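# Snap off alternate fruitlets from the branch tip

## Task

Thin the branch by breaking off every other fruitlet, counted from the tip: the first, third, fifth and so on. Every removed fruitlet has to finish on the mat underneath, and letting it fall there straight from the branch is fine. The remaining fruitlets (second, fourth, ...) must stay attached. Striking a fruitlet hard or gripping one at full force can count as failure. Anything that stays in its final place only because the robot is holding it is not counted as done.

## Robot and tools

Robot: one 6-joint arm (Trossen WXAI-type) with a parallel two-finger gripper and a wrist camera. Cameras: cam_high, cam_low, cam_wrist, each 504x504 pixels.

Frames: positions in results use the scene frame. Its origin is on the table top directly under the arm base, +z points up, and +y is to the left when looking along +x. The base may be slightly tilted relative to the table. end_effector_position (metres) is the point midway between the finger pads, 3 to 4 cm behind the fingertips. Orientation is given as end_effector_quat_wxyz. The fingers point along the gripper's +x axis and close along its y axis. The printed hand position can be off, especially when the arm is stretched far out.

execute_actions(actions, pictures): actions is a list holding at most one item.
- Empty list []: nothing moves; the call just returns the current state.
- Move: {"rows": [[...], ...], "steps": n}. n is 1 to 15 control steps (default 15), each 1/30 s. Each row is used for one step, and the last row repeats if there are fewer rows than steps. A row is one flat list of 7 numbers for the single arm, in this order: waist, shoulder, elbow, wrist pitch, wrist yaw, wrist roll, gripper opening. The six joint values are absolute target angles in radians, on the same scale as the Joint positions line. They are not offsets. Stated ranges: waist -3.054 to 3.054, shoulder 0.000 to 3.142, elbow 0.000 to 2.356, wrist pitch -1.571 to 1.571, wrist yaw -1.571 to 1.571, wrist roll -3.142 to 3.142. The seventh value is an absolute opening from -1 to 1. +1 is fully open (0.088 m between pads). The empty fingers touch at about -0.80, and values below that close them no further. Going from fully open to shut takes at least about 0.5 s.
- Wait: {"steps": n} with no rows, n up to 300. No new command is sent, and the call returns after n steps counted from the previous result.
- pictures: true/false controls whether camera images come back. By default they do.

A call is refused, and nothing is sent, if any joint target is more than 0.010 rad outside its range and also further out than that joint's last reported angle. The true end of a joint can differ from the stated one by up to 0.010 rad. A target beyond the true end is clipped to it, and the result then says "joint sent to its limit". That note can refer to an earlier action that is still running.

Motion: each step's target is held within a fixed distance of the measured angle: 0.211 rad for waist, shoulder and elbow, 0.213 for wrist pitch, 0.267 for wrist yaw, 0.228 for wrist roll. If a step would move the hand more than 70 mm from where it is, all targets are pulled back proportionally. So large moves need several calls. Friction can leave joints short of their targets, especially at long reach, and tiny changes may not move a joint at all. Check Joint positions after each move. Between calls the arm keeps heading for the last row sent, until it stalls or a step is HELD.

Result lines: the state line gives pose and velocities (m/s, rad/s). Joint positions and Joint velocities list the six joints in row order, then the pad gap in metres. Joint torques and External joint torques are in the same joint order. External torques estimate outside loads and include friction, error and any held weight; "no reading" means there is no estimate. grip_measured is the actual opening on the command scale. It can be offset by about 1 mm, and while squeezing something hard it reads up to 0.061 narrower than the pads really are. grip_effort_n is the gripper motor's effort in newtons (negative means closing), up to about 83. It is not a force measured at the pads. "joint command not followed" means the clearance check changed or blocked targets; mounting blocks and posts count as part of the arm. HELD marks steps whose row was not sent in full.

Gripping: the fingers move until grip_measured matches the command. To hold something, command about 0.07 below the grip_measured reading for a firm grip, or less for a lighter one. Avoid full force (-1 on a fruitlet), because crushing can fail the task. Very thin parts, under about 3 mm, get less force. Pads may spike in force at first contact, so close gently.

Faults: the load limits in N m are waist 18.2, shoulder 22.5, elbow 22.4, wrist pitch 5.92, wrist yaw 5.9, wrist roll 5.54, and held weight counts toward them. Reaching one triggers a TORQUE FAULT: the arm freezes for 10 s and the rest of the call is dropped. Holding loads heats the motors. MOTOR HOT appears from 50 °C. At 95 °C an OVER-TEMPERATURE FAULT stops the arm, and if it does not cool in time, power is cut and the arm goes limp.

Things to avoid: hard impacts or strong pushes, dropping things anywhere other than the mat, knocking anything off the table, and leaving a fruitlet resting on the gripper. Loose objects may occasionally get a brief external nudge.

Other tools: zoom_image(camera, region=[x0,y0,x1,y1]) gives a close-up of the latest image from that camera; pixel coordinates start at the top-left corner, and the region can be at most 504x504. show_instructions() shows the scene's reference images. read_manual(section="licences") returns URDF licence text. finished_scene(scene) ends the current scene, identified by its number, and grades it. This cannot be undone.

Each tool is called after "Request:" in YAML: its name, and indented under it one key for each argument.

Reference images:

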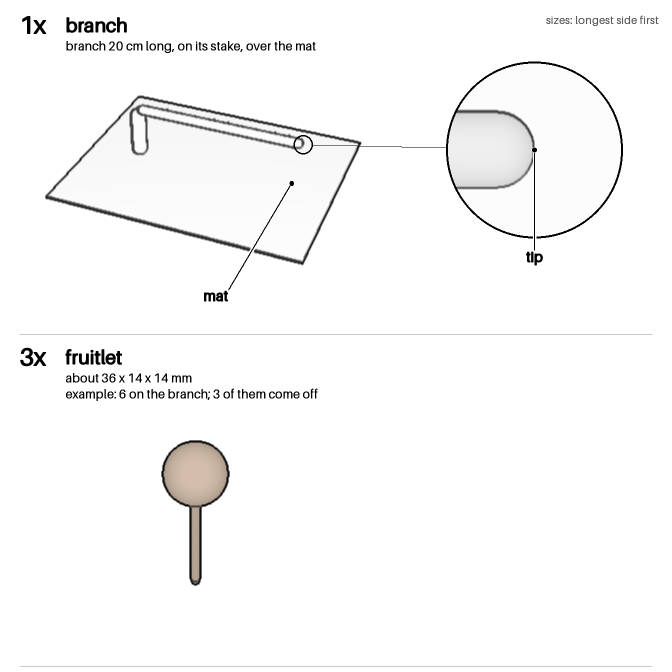

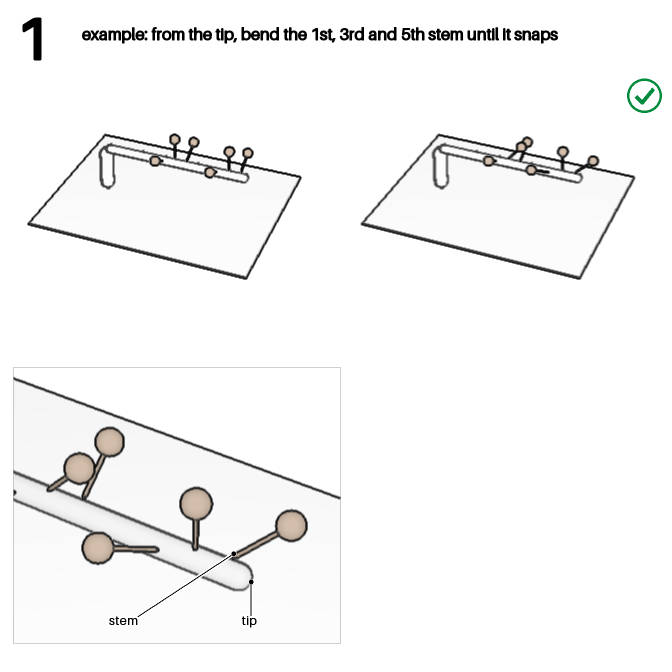

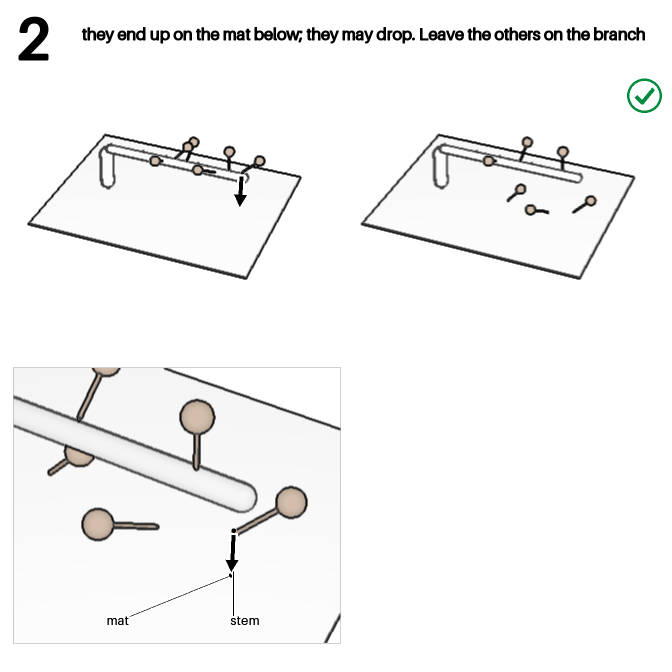

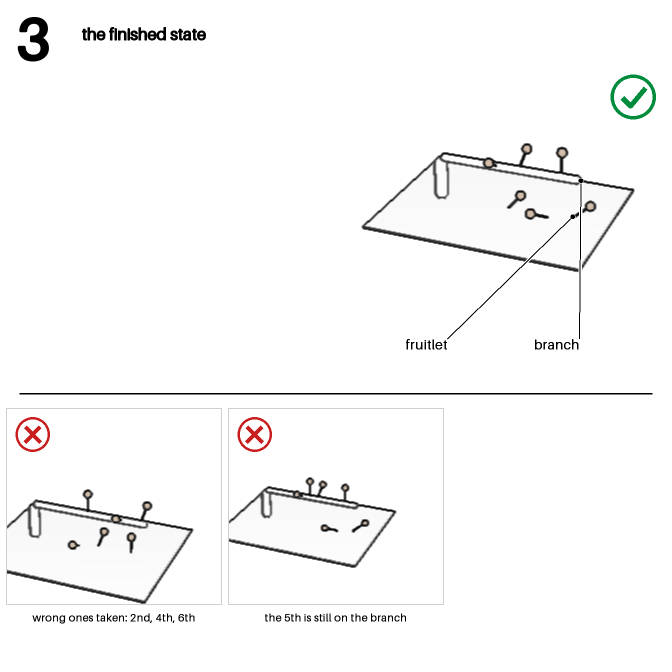

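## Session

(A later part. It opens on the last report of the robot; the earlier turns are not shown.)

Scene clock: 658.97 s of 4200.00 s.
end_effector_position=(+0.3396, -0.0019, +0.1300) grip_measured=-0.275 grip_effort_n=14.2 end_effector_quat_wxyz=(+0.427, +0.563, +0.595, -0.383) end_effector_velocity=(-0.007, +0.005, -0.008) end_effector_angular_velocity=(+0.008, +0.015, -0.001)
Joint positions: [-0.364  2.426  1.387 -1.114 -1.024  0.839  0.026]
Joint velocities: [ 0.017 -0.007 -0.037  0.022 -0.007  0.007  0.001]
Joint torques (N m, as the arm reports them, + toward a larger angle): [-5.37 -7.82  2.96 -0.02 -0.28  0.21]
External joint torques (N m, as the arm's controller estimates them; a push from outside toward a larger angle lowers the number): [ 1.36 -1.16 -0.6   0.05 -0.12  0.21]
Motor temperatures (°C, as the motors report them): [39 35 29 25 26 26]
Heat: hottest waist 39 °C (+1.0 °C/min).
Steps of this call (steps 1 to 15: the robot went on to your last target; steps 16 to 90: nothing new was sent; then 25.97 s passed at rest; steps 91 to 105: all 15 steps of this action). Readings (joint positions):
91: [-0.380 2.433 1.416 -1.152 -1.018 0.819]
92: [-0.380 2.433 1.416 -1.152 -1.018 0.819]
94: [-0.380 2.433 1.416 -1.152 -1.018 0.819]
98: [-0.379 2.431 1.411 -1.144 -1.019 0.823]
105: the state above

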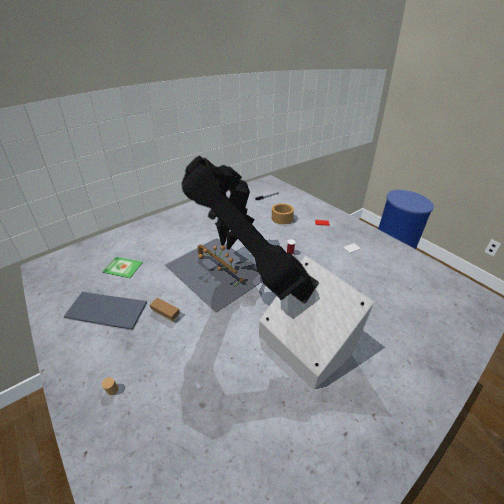

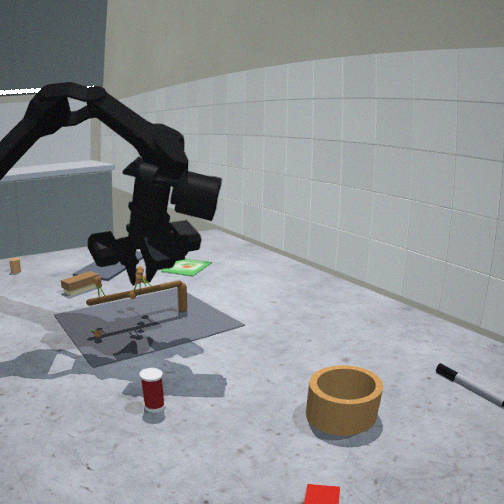

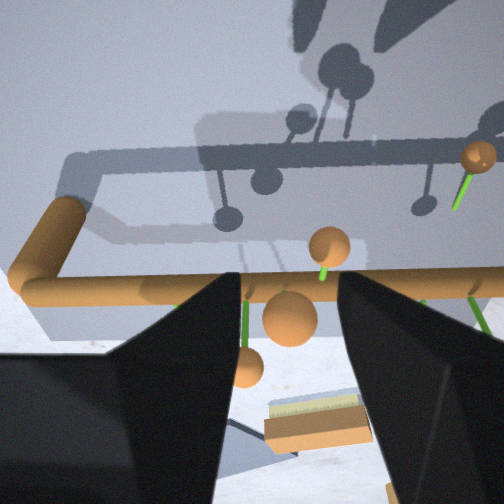

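Request:
execute_actions:
  actions:
    - {"rows":[[-0.362,2.412,1.377,-1.107,-1.029,0.847,-0.35],[-0.362,2.412,1.377,-1.107,-1.029,0.847,-0.42],[-0.362,2.412,1.377,-1.107,-1.029,0.847,-0.46],[-0.362,2.412,1.377,-1.107,-1.029,0.847,-0.48],[-0.362,2.412,1.377,-1.107,-1.029,0.847,-0.49],[-0.362,2.412,1.377,-1.107,-1.029,0.847,-0.5],[-0.362,2.412,1.377,-1.107,-1.029,0.847,-0.505],[-0.362,2.412,1.377,-1.107,-1.029,0.847,-0.51],[-0.362,2.412,1.377,-1.107,-1.029,0.847,-0.515],[-0.362,2.412,1.377,-1.107,-1.029,0.847,-0.52],[-0.362,2.412,1.377,-1.107,-1.029,0.847,-0.525],[-0.362,2.412,1.377,-1.107,-1.029,0.847,-0.53],[-0.362,2.412,1.377,-1.107,-1.029,0.847,-0.535]],"steps":15}

Scene clock: 683.60 s of 4200.00 s.
end_effector_position=(+0.3397, -0.0017, +0.1300) grip_measured=-0.522 grip_effort_n=-16.5 end_effector_quat_wxyz=(+0.428, +0.564, +0.595, -0.382) end_effector_velocity=(-0.001, +0.003, +0.001) end_effector_angular_velocity=(+0.021, -0.008, -0.008)
Joint positions: [-0.364  2.424  1.385 -1.109 -1.026  0.841  0.013]
Joint velocities: [-0.002 -0.002 -0.007 -0.007 -0.022 -0.007 -0.005]
Joint torques (N m, as the arm reports them, + toward a larger angle): [-5.3  -7.65  2.85 -0.02 -0.29  0.2 ]
External joint torques (N m, as the arm's controller estimates them; a push from outside toward a larger angle lowers the number): [ 1.24 -1.18 -0.61  0.06 -0.13  0.21]
Motor temperatures (°C, as the motors report them): [39 36 29 25 26 26]
Heat: hottest waist 39 °C (+0.0 °C/min).
Steps of this call (steps 1 to 15: the robot went on to your last target; steps 16 to 90: nothing new was sent; then 21.13 s passed at rest; steps 91 to 105: all 15 steps of this action). Readings (joint positions):
91: [-0.364 2.424 1.385 -1.109 -1.025 0.841]
92: [-0.364 2.424 1.385 -1.109 -1.025 0.841]
94: [-0.364 2.424 1.385 -1.109 -1.025 0.841]
98: [-0.364 2.424 1.385 -1.109 -1.026 0.841]
105: the state above

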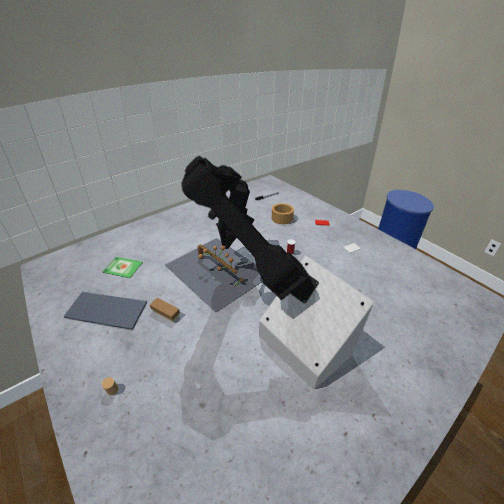

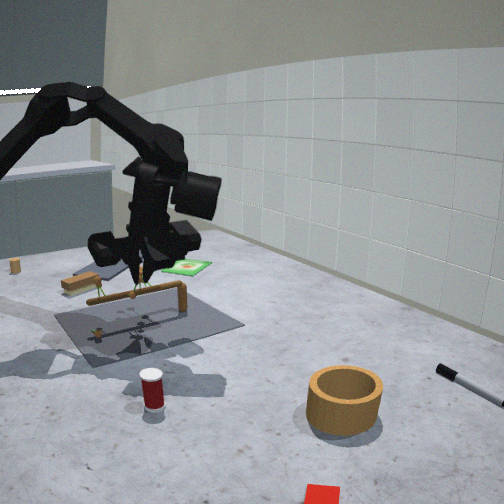

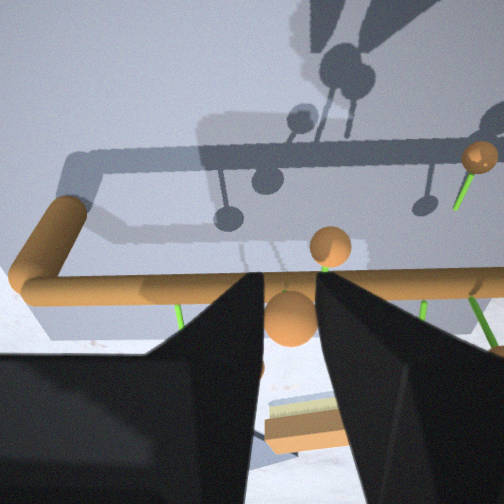

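Now between pads. Continue closing gently.

Request:
execute_actions:
  actions:
    - {"rows":[[-0.362,2.412,1.377,-1.107,-1.029,0.847,-0.54],[-0.362,2.412,1.377,-1.107,-1.029,0.847,-0.545],[-0.362,2.412,1.377,-1.107,-1.029,0.847,-0.55]],"steps":10}
  pictures: false

Scene clock: 686.80 s of 4200.00 s.
end_effector_position=(+0.3397, -0.0017, +0.1300) grip_measured=-0.546 grip_effort_n=-16.5 end_effector_quat_wxyz=(+0.428, +0.564, +0.595, -0.382) end_effector_velocity=(+0.001, +0.003, +0.002) end_effector_angular_velocity=(+0.020, -0.017, +0.009)
Joint positions: [-0.364  2.424  1.385 -1.109 -1.026  0.841  0.012]
Joint velocities: [-0.002 -0.002 -0.002 -0.007 -0.022 -0.022 -0.001]
Joint torques (N m, as the arm reports them, + toward a larger angle): [-5.29 -7.62  2.85 -0.02 -0.28  0.2 ]
External joint torques (N m, as the arm's controller estimates them; a push from outside toward a larger angle lowers the number): [ 1.25 -1.15 -0.63  0.05 -0.13  0.21]
Motor temperatures (°C, as the motors report them): [39 36 29 25 26 26]
Heat: hottest waist 39 °C (+0.0 °C/min).
Steps of this call (steps 1 to 15: the robot went on to your last target; steps 16 to 86: nothing new was sent; steps 87 to 96: all 10 steps of this action). Readings (joint positions):
87: [-0.364 2.424 1.385 -1.109 -1.026 0.841]
88: [-0.364 2.424 1.385 -1.109 -1.026 0.841]
90: [-0.364 2.424 1.385 -1.109 -1.026 0.841]
94: [-0.364 2.424 1.385 -1.109 -1.026 0.841]
96: the state above

Request:
execute_actions:
  actions:
    - {"rows":[[-0.362,2.412,1.377,-1.107,-1.029,0.847,-0.555],[-0.362,2.412,1.377,-1.107,-1.029,0.847,-0.56],[-0.362,2.412,1.377,-1.107,-1.029,0.847,-0.565]],"steps":10}

Scene clock: 691.53 s of 4200.00 s.
end_effector_position=(+0.3397, -0.0017, +0.1300) grip_measured=-0.561 grip_effort_n=-16.5 end_effector_quat_wxyz=(+0.428, +0.564, +0.595, -0.382) end_effector_velocity=(+0.001, +0.004, +0.003) end_effector_angular_velocity=(+0.018, -0.015, -0.001)
Joint positions: [-0.364  2.424  1.385 -1.109 -1.026  0.841  0.012]
Joint velocities: [-0.002 -0.007 -0.002 -0.007 -0.022 -0.007 -0.   ]
Joint torques (N m, as the arm reports them, + toward a larger angle): [-5.29 -7.63  2.84 -0.02 -0.28  0.2 ]
External joint torques (N m, as the arm's controller estimates them; a push from outside toward a larger angle lowers the number): [ 1.21 -1.06 -0.68  0.06 -0.12  0.21]
Motor temperatures (°C, as the motors report them): [39 36 29 25 26 26]
Heat: hottest waist 39 °C (+0.0 °C/min).
Steps of this call (steps 1 to 15: the robot went on to your last target; steps 16 to 90: nothing new was sent; then 1.40 s passed at rest; steps 91 to 100: all 10 steps of this action). Readings (joint positions):
91: [-0.364 2.424 1.385 -1.109 -1.026 0.841]
92: [-0.364 2.424 1.385 -1.109 -1.026 0.841]
94: [-0.364 2.424 1.385 -1.109 -1.026 0.841]
98: [-0.364 2.424 1.385 -1.109 -1.026 0.841]
100: the state above

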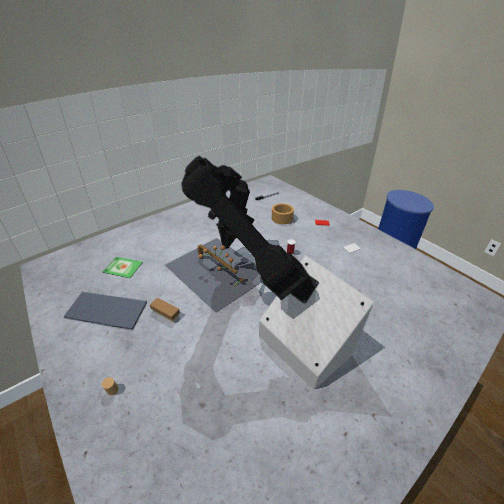

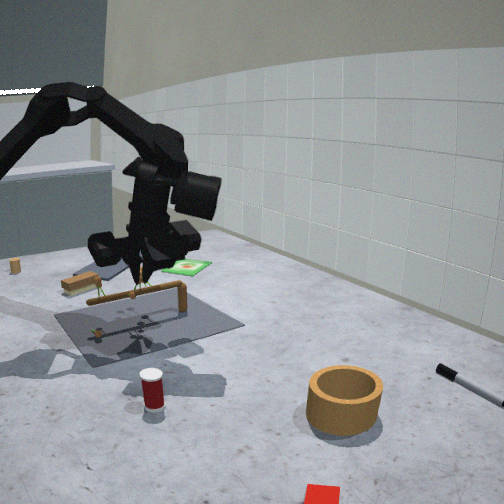

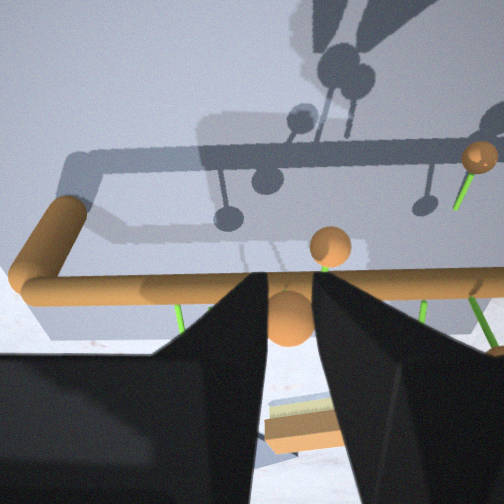

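Request:
zoom_image:
  camera: "cam_low"
  region: [110, 245, 180, 305]

Request:
zoom_image:
  camera: "cam_high"
  region: [190, 215, 270, 295]

Request:
zoom_image:
  camera: "cam_wrist"
  region: [230, 250, 350, 380]

Region (110, 245, 180, 305) of cam_low's 504x504 image, scaled by 7.200, with more detail than that image has; it fills the top 432 rows of this view, and the rest is white.

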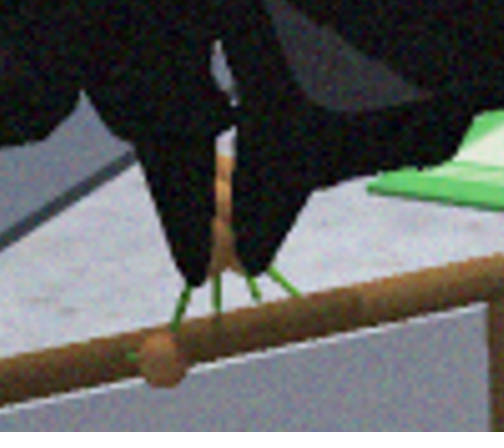

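Region (190, 215, 270, 295) of cam_high's 504x504 image, scaled by 6.300, with more detail than that image has.

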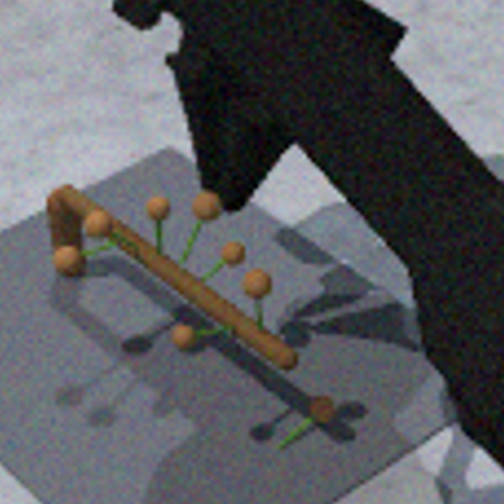

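Region (230, 250, 350, 380) of cam_wrist's 504x504 image, scaled by 3.877, with more detail than that image has; it fills the left 465 columns of this view, and the rest is white.

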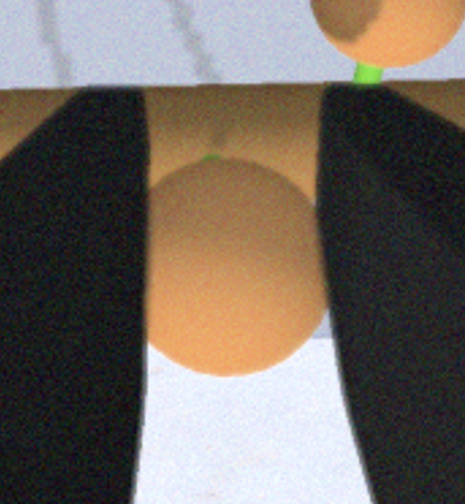

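Request:
execute_actions:
  actions:
    - {"rows":[[-0.362,2.412,1.377,-1.107,-1.029,0.847,-0.33],[-0.362,2.412,1.377,-1.107,-1.029,0.847,-0.33],[-0.362,2.412,1.377,-1.107,-1.029,0.847,-0.33],[-0.362,2.412,1.377,-1.107,-1.029,0.847,-0.33],[-0.362,2.412,1.377,-1.107,-1.029,0.847,-0.33],[-0.362,2.412,1.377,-1.107,-1.029,0.847,-0.33],[-0.357,2.407,1.371,-1.098,-1.031,0.855,-0.33],[-0.352,2.402,1.365,-1.09,-1.034,0.864,-0.33],[-0.347,2.398,1.359,-1.081,-1.036,0.872,-0.33],[-0.342,2.393,1.353,-1.072,-1.038,0.88,-0.33],[-0.337,2.388,1.346,-1.063,-1.041,0.889,-0.33],[-0.332,2.383,1.34,-1.054,-1.043,0.897,-0.33],[-0.328,2.379,1.334,-1.046,-1.046,0.906,-0.33],[-0.323,2.374,1.328,-1.037,-1.048,0.914,-0.33]],"steps":15}

Scene clock: 769.27 s of 4200.00 s.
end_effector_position=(+0.3388, +0.0080, +0.1238) grip_measured=-0.335 grip_effort_n=14.2 end_effector_quat_wxyz=(+0.428, +0.563, +0.594, -0.383) end_effector_velocity=(-0.004, +0.044, -0.021) end_effector_angular_velocity=(+0.001, +0.018, +0.017)
Joint positions: [-0.334  2.395  1.347 -1.056 -1.04   0.892  0.023]
Joint velocities: [ 0.125 -0.115 -0.125  0.154 -0.051  0.168  0.001]
Joint torques (N m, as the arm reports them, + toward a larger angle): [-5.42 -7.39  2.9   0.04 -0.29  0.2 ]
External joint torques (N m, as the arm's controller estimates them; a push from outside toward a larger angle lowers the number): [ 1.37 -1.05 -0.54  0.05 -0.14  0.2 ]
Motor temperatures (°C, as the motors report them): [40 37 29 25 26 26]
Heat: hottest waist 40 °C (+1.0 °C/min).
Steps of this call (steps 1 to 15: the robot went on to your last target; steps 16 to 90: nothing new was sent; then 74.23 s passed at rest; steps 91 to 105: all 15 steps of this action). Readings (joint positions):
91: [-0.364 2.424 1.385 -1.109 -1.026 0.841]
92: [-0.364 2.424 1.385 -1.109 -1.026 0.841]
94: [-0.364 2.424 1.385 -1.109 -1.026 0.841]
98: [-0.363 2.421 1.381 -1.102 -1.027 0.847]
105: the state above

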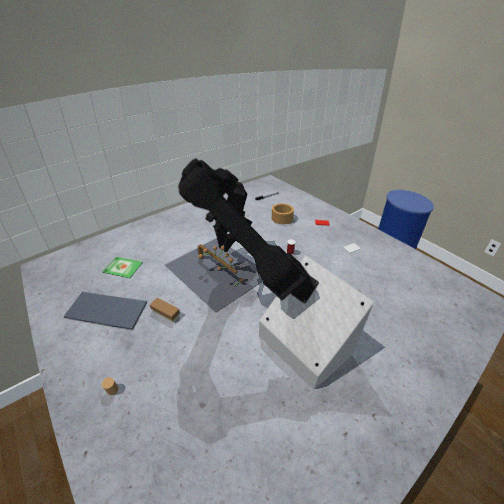

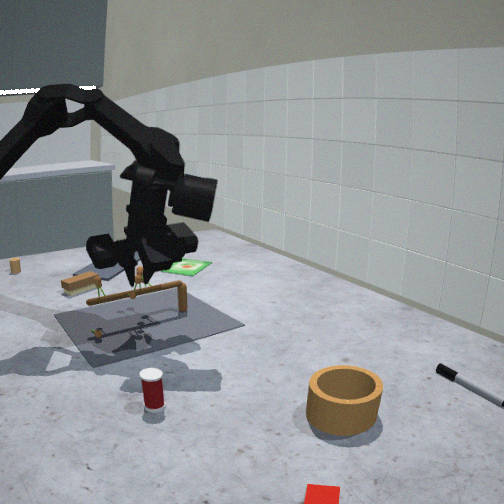

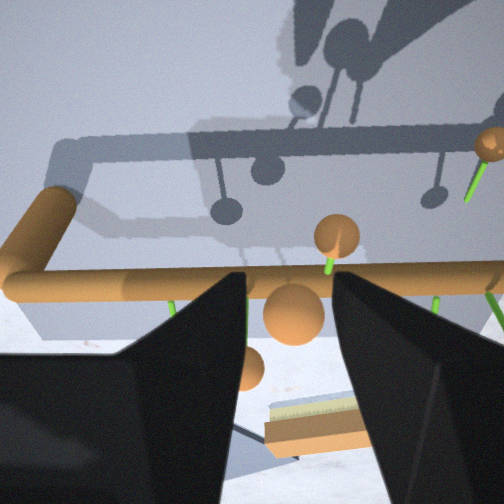

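Request:
execute_actions:
  actions:
    - {"steps":10}

Request:
zoom_image:
  camera: "cam_wrist"
  region: [220, 210, 360, 390]

Request:
zoom_image:
  camera: "cam_high"
  region: [190, 215, 270, 295]

Scene clock: 775.53 s of 4200.00 s.
end_effector_position=(+0.3387, +0.0109, +0.1220) grip_measured=-0.333 grip_effort_n=14.2 end_effector_quat_wxyz=(+0.428, +0.563, +0.594, -0.382) end_effector_velocity=(-0.001, +0.001, +0.001) end_effector_angular_velocity=(+0.008, -0.003, -0.001)
Joint positions: [-0.326  2.386  1.336 -1.039 -1.044  0.908  0.023]
Joint velocities: [-0.002 -0.002 -0.002 -0.007 -0.007 -0.007 -0.   ]
Joint torques (N m, as the arm reports them, + toward a larger angle): [-5.24 -7.51  2.77  0.   -0.3   0.21]
External joint torques (N m, as the arm's controller estimates them; a push from outside toward a larger angle lowers the number): [ 1.26 -1.13 -0.64  0.05 -0.13  0.21]
Motor temperatures (°C, as the motors report them): [40 37 29 25 26 26]
Heat: hottest waist 40 °C (+0.0 °C/min).
Steps of this call (steps 1 to 30: the robot went on to your last target; steps 31 to 90: nothing new was sent; then 3.27 s passed at rest). Readings (joint positions):
1: [-0.330 2.392 1.344 -1.052 -1.041 0.897]
2: [-0.328 2.389 1.341 -1.048 -1.043 0.900]
4: [-0.326 2.387 1.339 -1.044 -1.043 0.903]
8: [-0.326 2.386 1.336 -1.041 -1.044 0.906]
90: the state above
The arm was judged still, so your last target was given up. Only a new action makes it travel on or press farther. Fingers that are still opening or closing keep moving.

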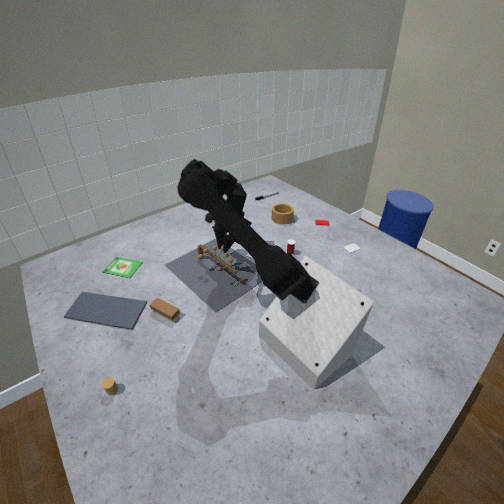

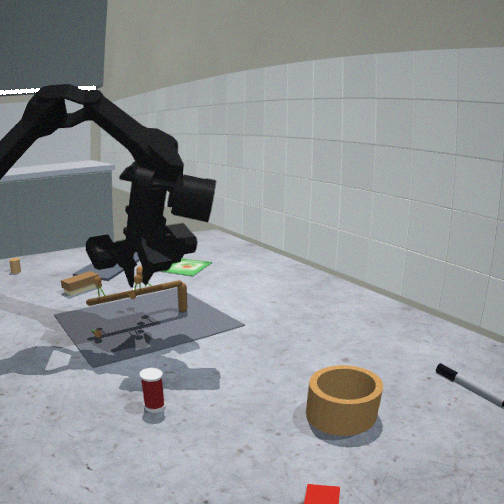

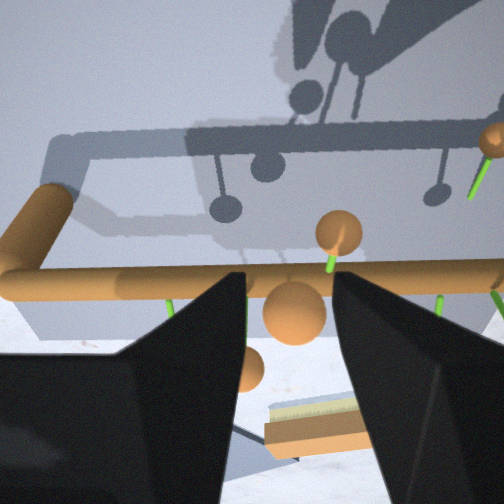

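Region (220, 210, 360, 390) of cam_wrist's 504x504 image, scaled by 2.800, with more detail than that image has.

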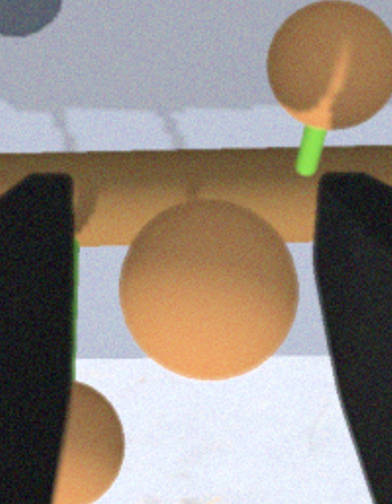

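Region (190, 215, 270, 295) of cam_high's 504x504 image, scaled by 6.300, with more detail than that image has.

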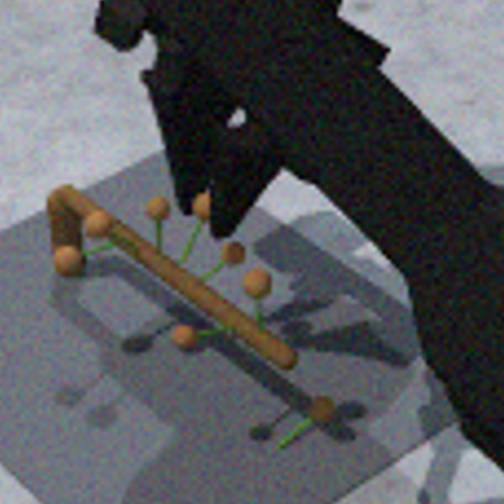

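Request:
execute_actions:
  actions:
    - {"rows":[[-0.323,2.374,1.328,-1.037,-1.048,0.914,-0.38],[-0.323,2.374,1.328,-1.037,-1.048,0.914,-0.42],[-0.323,2.374,1.328,-1.037,-1.048,0.914,-0.44],[-0.323,2.374,1.328,-1.037,-1.048,0.914,-0.455],[-0.323,2.374,1.328,-1.037,-1.048,0.914,-0.465],[-0.323,2.374,1.328,-1.037,-1.048,0.914,-0.47],[-0.323,2.374,1.328,-1.037,-1.048,0.914,-0.475],[-0.323,2.374,1.328,-1.037,-1.048,0.914,-0.48],[-0.323,2.374,1.328,-1.037,-1.048,0.914,-0.485],[-0.323,2.374,1.328,-1.037,-1.048,0.914,-0.49],[-0.323,2.374,1.328,-1.037,-1.048,0.914,-0.495],[-0.323,2.374,1.328,-1.037,-1.048,0.914,-0.5],[-0.323,2.374,1.328,-1.037,-1.048,0.914,-0.505],[-0.323,2.374,1.328,-1.037,-1.048,0.914,-0.51]],"steps":15}
  pictures: false

Scene clock: 783.67 s of 4200.00 s.
end_effector_position=(+0.3387, +0.0109, +0.1220) grip_measured=-0.495 grip_effort_n=-17.9 end_effector_quat_wxyz=(+0.428, +0.563, +0.594, -0.382) end_effector_velocity=(-0.002, -0.001, -0.000) end_effector_angular_velocity=(-0.003, +0.013, -0.015)
Joint positions: [-0.326  2.386  1.336 -1.039 -1.044  0.908  0.015]
Joint velocities: [-0.002  0.002 -0.002 -0.007  0.007  0.007 -0.006]
Joint torques (N m, as the arm reports them, + toward a larger angle): [-5.22 -7.51  2.77 -0.01 -0.29  0.21]
External joint torques (N m, as the arm's controller estimates them; a push from outside toward a larger angle lowers the number): [ 1.29 -1.19 -0.63  0.03 -0.14  0.21]
Motor temperatures (°C, as the motors report them): [40 37 29 25 26 26]
Heat: hottest waist 40 °C (+0.0 °C/min).
Steps of this call (steps 1 to 90: nothing new was sent; then 4.63 s passed at rest; steps 91 to 105: all 15 steps of this action). Readings (joint positions):
91: [-0.326 2.386 1.336 -1.039 -1.044 0.908]
92: [-0.326 2.386 1.336 -1.039 -1.044 0.908]
94: [-0.326 2.386 1.336 -1.039 -1.044 0.908]
98: [-0.326 2.386 1.336 -1.039 -1.044 0.908]
105: the state above

Request:
execute_actions:
  actions:
    - {"rows":[[-0.323,2.374,1.328,-1.037,-1.048,0.914,-0.515],[-0.323,2.374,1.328,-1.037,-1.048,0.914,-0.52]],"steps":8}

Scene clock: 788.07 s of 4200.00 s.
end_effector_position=(+0.3388, +0.0109, +0.1221) grip_measured=-0.514 grip_effort_n=-27.7 end_effector_quat_wxyz=(+0.428, +0.563, +0.594, -0.382) end_effector_velocity=(-0.001, +0.001, +0.001) end_effector_angular_velocity=(+0.008, -0.003, -0.001)
Joint positions: [-0.326  2.386  1.336 -1.039 -1.044  0.908  0.014]
Joint velocities: [-0.002 -0.002 -0.002 -0.007 -0.007 -0.007 -0.001]
Joint torques (N m, as the arm reports them, + toward a larger angle): [-5.22 -7.5   2.78  0.   -0.29  0.2 ]
External joint torques (N m, as the arm's controller estimates them; a push from outside toward a larger angle lowers the number): [ 1.28 -1.17 -0.59  0.05 -0.13  0.2 ]
Motor temperatures (°C, as the motors report them): [40 37 29 25 26 26]
Heat: hottest waist 40 °C (+0.0 °C/min).
Steps of this call (steps 1 to 15: the robot went on to your last target; steps 16 to 90: nothing new was sent; then 1.13 s passed at rest; steps 91 to 98: all 8 steps of this action). Readings (joint positions):
91: [-0.326 2.386 1.336 -1.039 -1.044 0.908]
92: [-0.326 2.386 1.336 -1.039 -1.044 0.908]
94: [-0.326 2.386 1.336 -1.039 -1.044 0.908]
98: the state above

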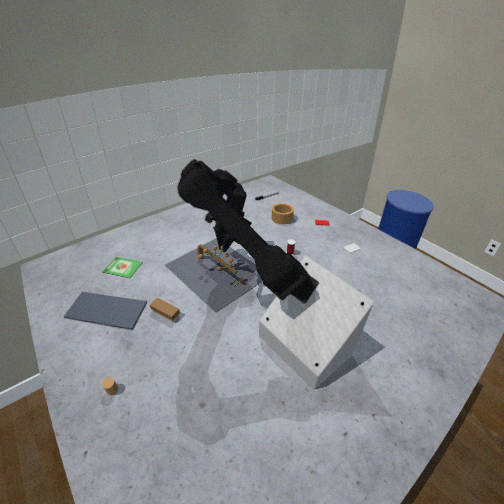

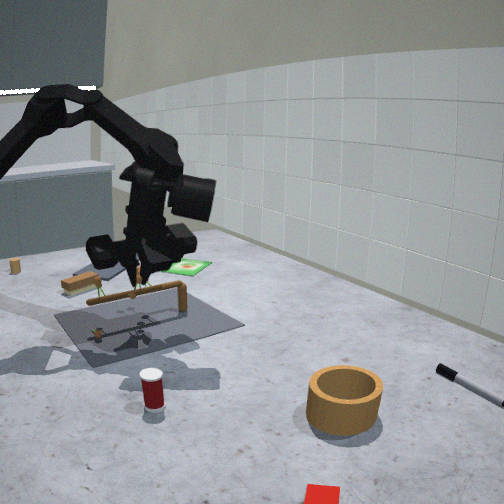

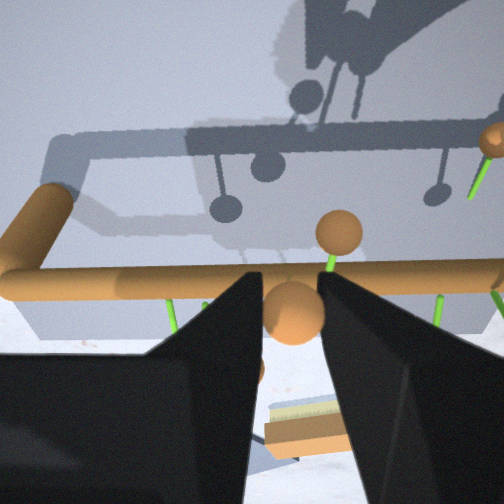

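Request:
execute_actions:
  actions:
    - {"rows":[[-0.323,2.392,1.343,-1.036,-1.046,0.914,-0.52],[-0.321,2.397,1.349,-1.033,-1.047,0.918,-0.52],[-0.319,2.402,1.354,-1.031,-1.048,0.922,-0.52],[-0.317,2.407,1.36,-1.028,-1.049,0.927,-0.52],[-0.315,2.412,1.365,-1.026,-1.05,0.931,-0.52],[-0.313,2.417,1.371,-1.023,-1.052,0.935,-0.52],[-0.311,2.422,1.376,-1.021,-1.053,0.939,-0.52],[-0.309,2.427,1.381,-1.019,-1.054,0.943,-0.52],[-0.307,2.432,1.387,-1.017,-1.055,0.946,-0.52],[-0.305,2.436,1.391,-1.015,-1.056,0.949,-0.52],[-0.304,2.44,1.395,-1.014,-1.057,0.952,-0.52]],"steps":15}

Scene clock: 818.53 s of 4200.00 s.
end_effector_position=(+0.3495, +0.0067, +0.1148) grip_measured=-0.515 grip_effort_n=-28.1 end_effector_quat_wxyz=(+0.428, +0.563, +0.592, -0.385) end_effector_velocity=(+0.006, +0.001, -0.002) end_effector_angular_velocity=(+0.033, -0.004, -0.030)
Joint positions: [-0.311  2.425  1.382 -1.019 -1.047  0.942  0.014]
Joint velocities: [ 0.002  0.027  0.027 -0.007 -0.037  0.022 -0.   ]
Joint torques (N m, as the arm reports them, + toward a larger angle): [-5.07 -5.25  4.71  0.11 -0.49  0.26]
External joint torques (N m, as the arm's controller estimates them; a push from outside toward a larger angle lowers the number): [ 1.72  1.43  1.29  0.16 -0.34  0.26]
Motor temperatures (°C, as the motors report them): [40 37 29 25 26 26]
Heat: hottest waist 40 °C (+0.0 °C/min).
Steps of this call (steps 1 to 15: the robot went on to your last target; steps 16 to 90: nothing new was sent; then 26.97 s passed at rest; steps 91 to 105: all 15 steps of this action). Readings (joint positions):
91: [-0.326 2.386 1.336 -1.039 -1.044 0.908]
92: [-0.326 2.386 1.336 -1.038 -1.044 0.909]
94: [-0.324 2.387 1.339 -1.037 -1.044 0.913]
98: [-0.320 2.401 1.357 -1.029 -1.044 0.926]
105: the state above

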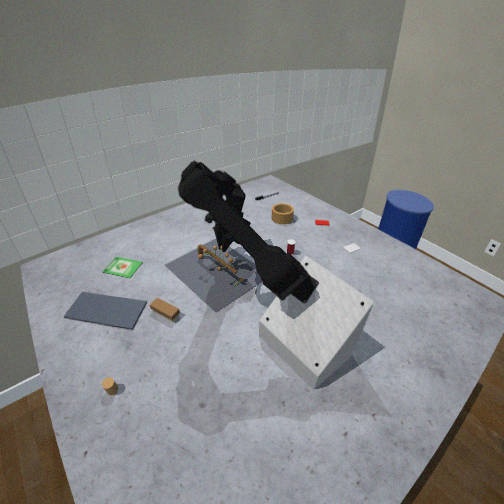

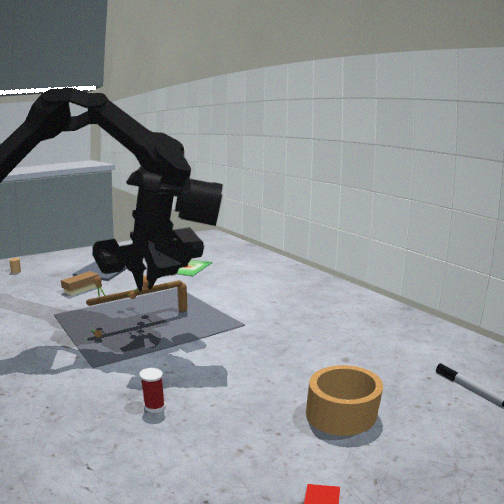

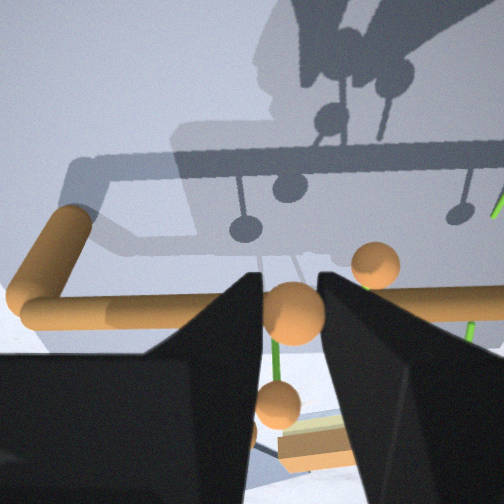

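Request:
execute_actions:
  actions: []

Scene clock: 846.57 s of 4200.00 s.
end_effector_position=(+0.3500, +0.0065, +0.1143) grip_measured=-0.515 grip_effort_n=-28.1 end_effector_quat_wxyz=(+0.428, +0.563, +0.592, -0.386) end_effector_velocity=(+0.001, +0.001, +0.002) end_effector_angular_velocity=(+0.007, -0.011, +0.016)
Joint positions: [-0.31   2.428  1.384 -1.019 -1.047  0.945  0.014]
Joint velocities: [-0.002 -0.002  0.002 -0.007 -0.007 -0.022 -0.   ]
Joint torques (N m, as the arm reports them, + toward a larger angle): [-5.14 -5.14  4.77  0.14 -0.51  0.24]
External joint torques (N m, as the arm's controller estimates them; a push from outside toward a larger angle lowers the number): [ 1.58  1.5   1.34  0.16 -0.35  0.24]
Motor temperatures (°C, as the motors report them): [40 35 30 25 26 26]
Heat: hottest waist 40 °C (+0.0 °C/min).
Steps of this call (steps 1 to 15: the robot went on to your last target; steps 16 to 90: nothing new was sent; then 25.03 s passed at rest). Readings (joint positions):
1: [-0.310 2.426 1.382 -1.019 -1.047 0.943]
2: [-0.310 2.427 1.383 -1.019 -1.047 0.943]
4: [-0.310 2.427 1.384 -1.019 -1.047 0.944]
8: [-0.310 2.428 1.384 -1.019 -1.047 0.945]
90: the state above
The arm was judged still, so your last target was given up. Only a new action makes it travel on or press farther. Fingers that are still opening or closing keep moving.

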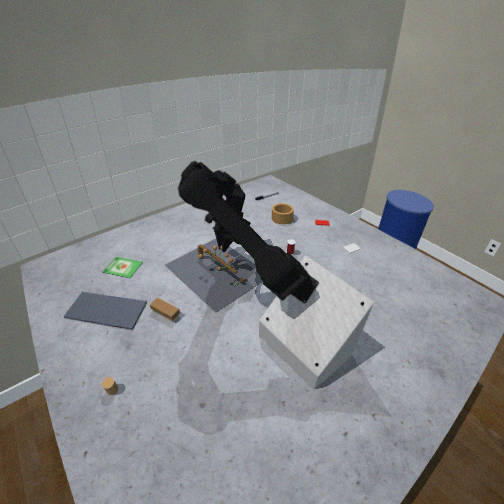

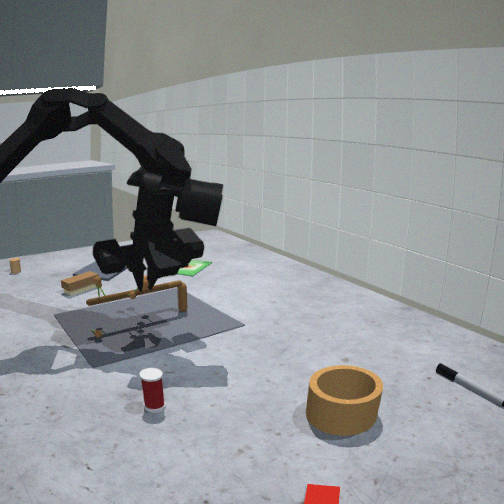

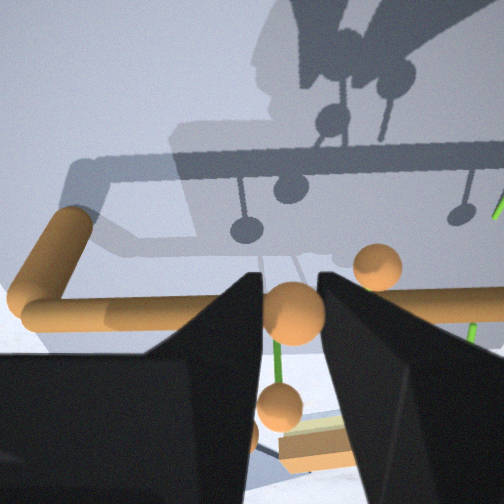

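Request:
execute_actions:
  actions:
    - {"rows":[[-0.301,2.445,1.40,-1.011,-1.058,0.957,-0.52],[-0.298,2.449,1.406,-1.008,-1.06,0.961,-0.52],[-0.295,2.454,1.412,-1.005,-1.061,0.966,-0.52],[-0.292,2.458,1.418,-1.002,-1.062,0.971,-0.52],[-0.289,2.462,1.424,-0.999,-1.063,0.976,-0.52],[-0.286,2.467,1.43,-0.996,-1.065,0.981,-0.52],[-0.283,2.471,1.435,-0.993,-1.066,0.986,-0.52],[-0.281,2.475,1.44,-0.99,-1.067,0.99,-0.52]],"steps":15}

Scene clock: 854.17 s of 4200.00 s.
end_effector_position=(+0.3629, +0.0072, +0.1066) grip_measured=-0.515 grip_effort_n=-28.1 end_effector_quat_wxyz=(+0.430, +0.563, +0.593, -0.382) end_effector_velocity=(+0.002, +0.003, +0.002) end_effector_angular_velocity=(+0.008, +0.006, -0.011)
Joint positions: [-0.286  2.461  1.432 -0.993 -1.062  0.982  0.014]
Joint velocities: [ 0.002  0.002  0.017 -0.022 -0.007  0.007 -0.   ]
Joint torques (N m, as the arm reports them, + toward a larger angle): [-5.39 -5.12  4.35  0.03 -0.35  0.22]
External joint torques (N m, as the arm's controller estimates them; a push from outside toward a larger angle lowers the number): [ 1.48  1.68  1.02  0.06 -0.19  0.23]
Motor temperatures (°C, as the motors report them): [40 35 30 25 26 26]
Heat: hottest waist 40 °C (+0.0 °C/min).
Steps of this call (steps 1 to 90: nothing new was sent; then 4.10 s passed at rest; steps 91 to 105: all 15 steps of this action). Readings (joint positions):
91: [-0.309 2.429 1.385 -1.018 -1.047 0.946]
92: [-0.309 2.431 1.387 -1.017 -1.048 0.948]
94: [-0.305 2.437 1.395 -1.012 -1.050 0.955]
98: [-0.293 2.452 1.415 -1.002 -1.055 0.971]
105: the state above

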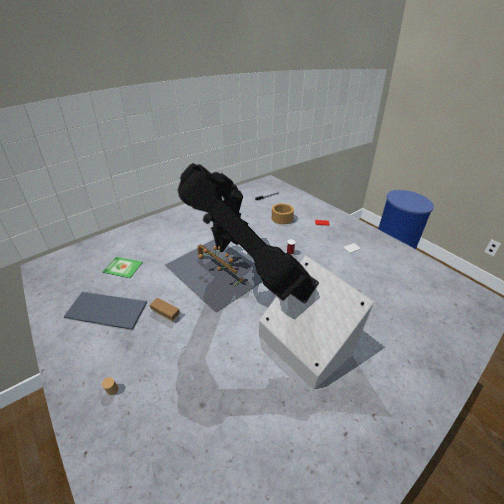

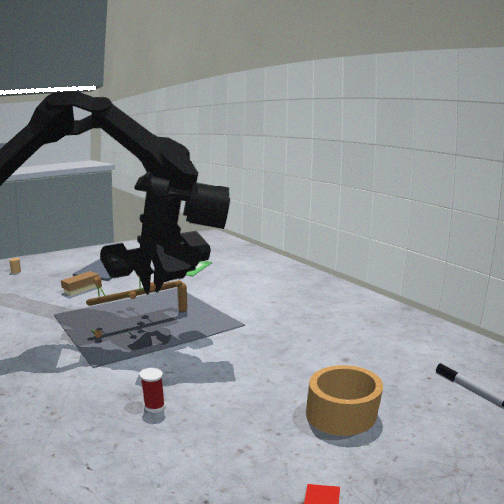

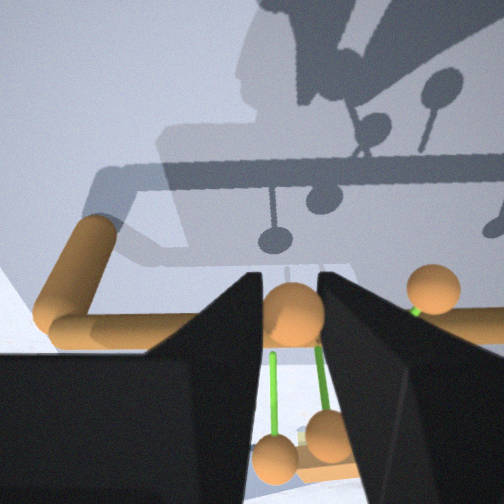

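Request:
execute_actions:
  actions:
    - {"rows":[[-0.283,2.472,1.432,-0.985,-1.066,0.988,-0.52],[-0.280,2.475,1.430,-0.977,-1.068,0.993,-0.52],[-0.276,2.477,1.428,-0.969,-1.07,0.998,-0.52],[-0.273,2.479,1.425,-0.961,-1.072,1.003,-0.52],[-0.269,2.481,1.423,-0.953,-1.074,1.008,-0.52],[-0.266,2.483,1.42,-0.945,-1.076,1.013,-0.52],[-0.262,2.485,1.417,-0.937,-1.078,1.018,-0.52],[-0.259,2.487,1.414,-0.929,-1.08,1.023,-0.52],[-0.255,2.489,1.411,-0.92,-1.082,1.027,-0.52]],"steps":15}

Scene clock: 876.00 s of 4200.00 s.
end_effector_position=(+0.3656, +0.0077, +0.0943) grip_measured=-0.515 grip_effort_n=-28.1 end_effector_quat_wxyz=(+0.432, +0.562, +0.595, -0.378) end_effector_velocity=(-0.003, +0.007, -0.009) end_effector_angular_velocity=(+0.019, +0.005, +0.025)
Joint positions: [-0.262  2.476  1.42  -0.925 -1.076  1.019  0.014]
Joint velocities: [ 0.027  0.002 -0.017  0.022 -0.022 -0.007  0.   ]
Joint torques (N m, as the arm reports them, + toward a larger angle): [-5.48 -5.31  2.66  0.01 -0.35  0.22]
External joint torques (N m, as the arm's controller estimates them; a push from outside toward a larger angle lowers the number): [ 1.69  1.7  -0.74 -0.03 -0.17  0.22]
Motor temperatures (°C, as the motors report them): [41 34 30 25 26 26]
Heat: hottest waist 41 °C (+1.0 °C/min).
Steps of this call (steps 1 to 15: the robot went on to your last target; steps 16 to 90: nothing new was sent; then 18.33 s passed at rest; steps 91 to 105: all 15 steps of this action). Readings (joint positions):
91: [-0.286 2.462 1.432 -0.991 -1.062 0.984]
92: [-0.286 2.462 1.432 -0.988 -1.062 0.984]
94: [-0.284 2.463 1.432 -0.978 -1.064 0.988]
98: [-0.275 2.468 1.429 -0.949 -1.068 1.004]
105: the state above

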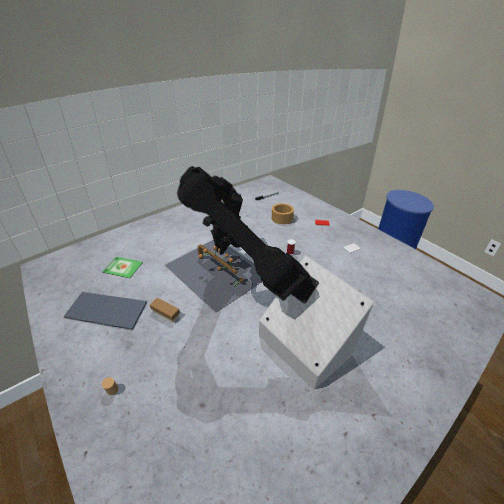

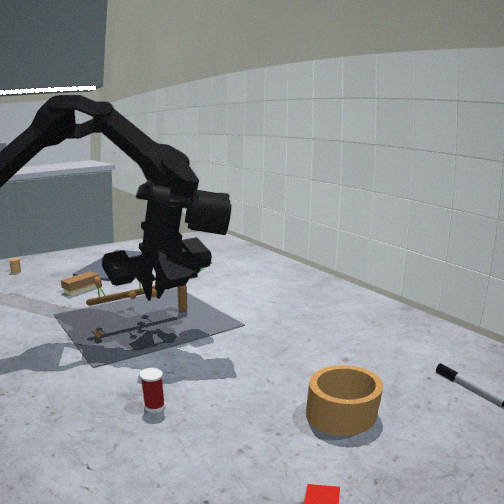

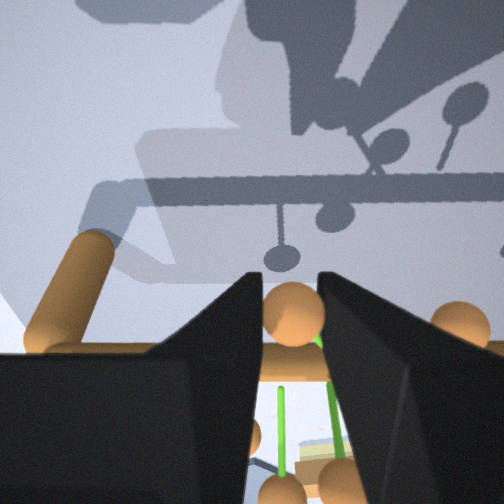

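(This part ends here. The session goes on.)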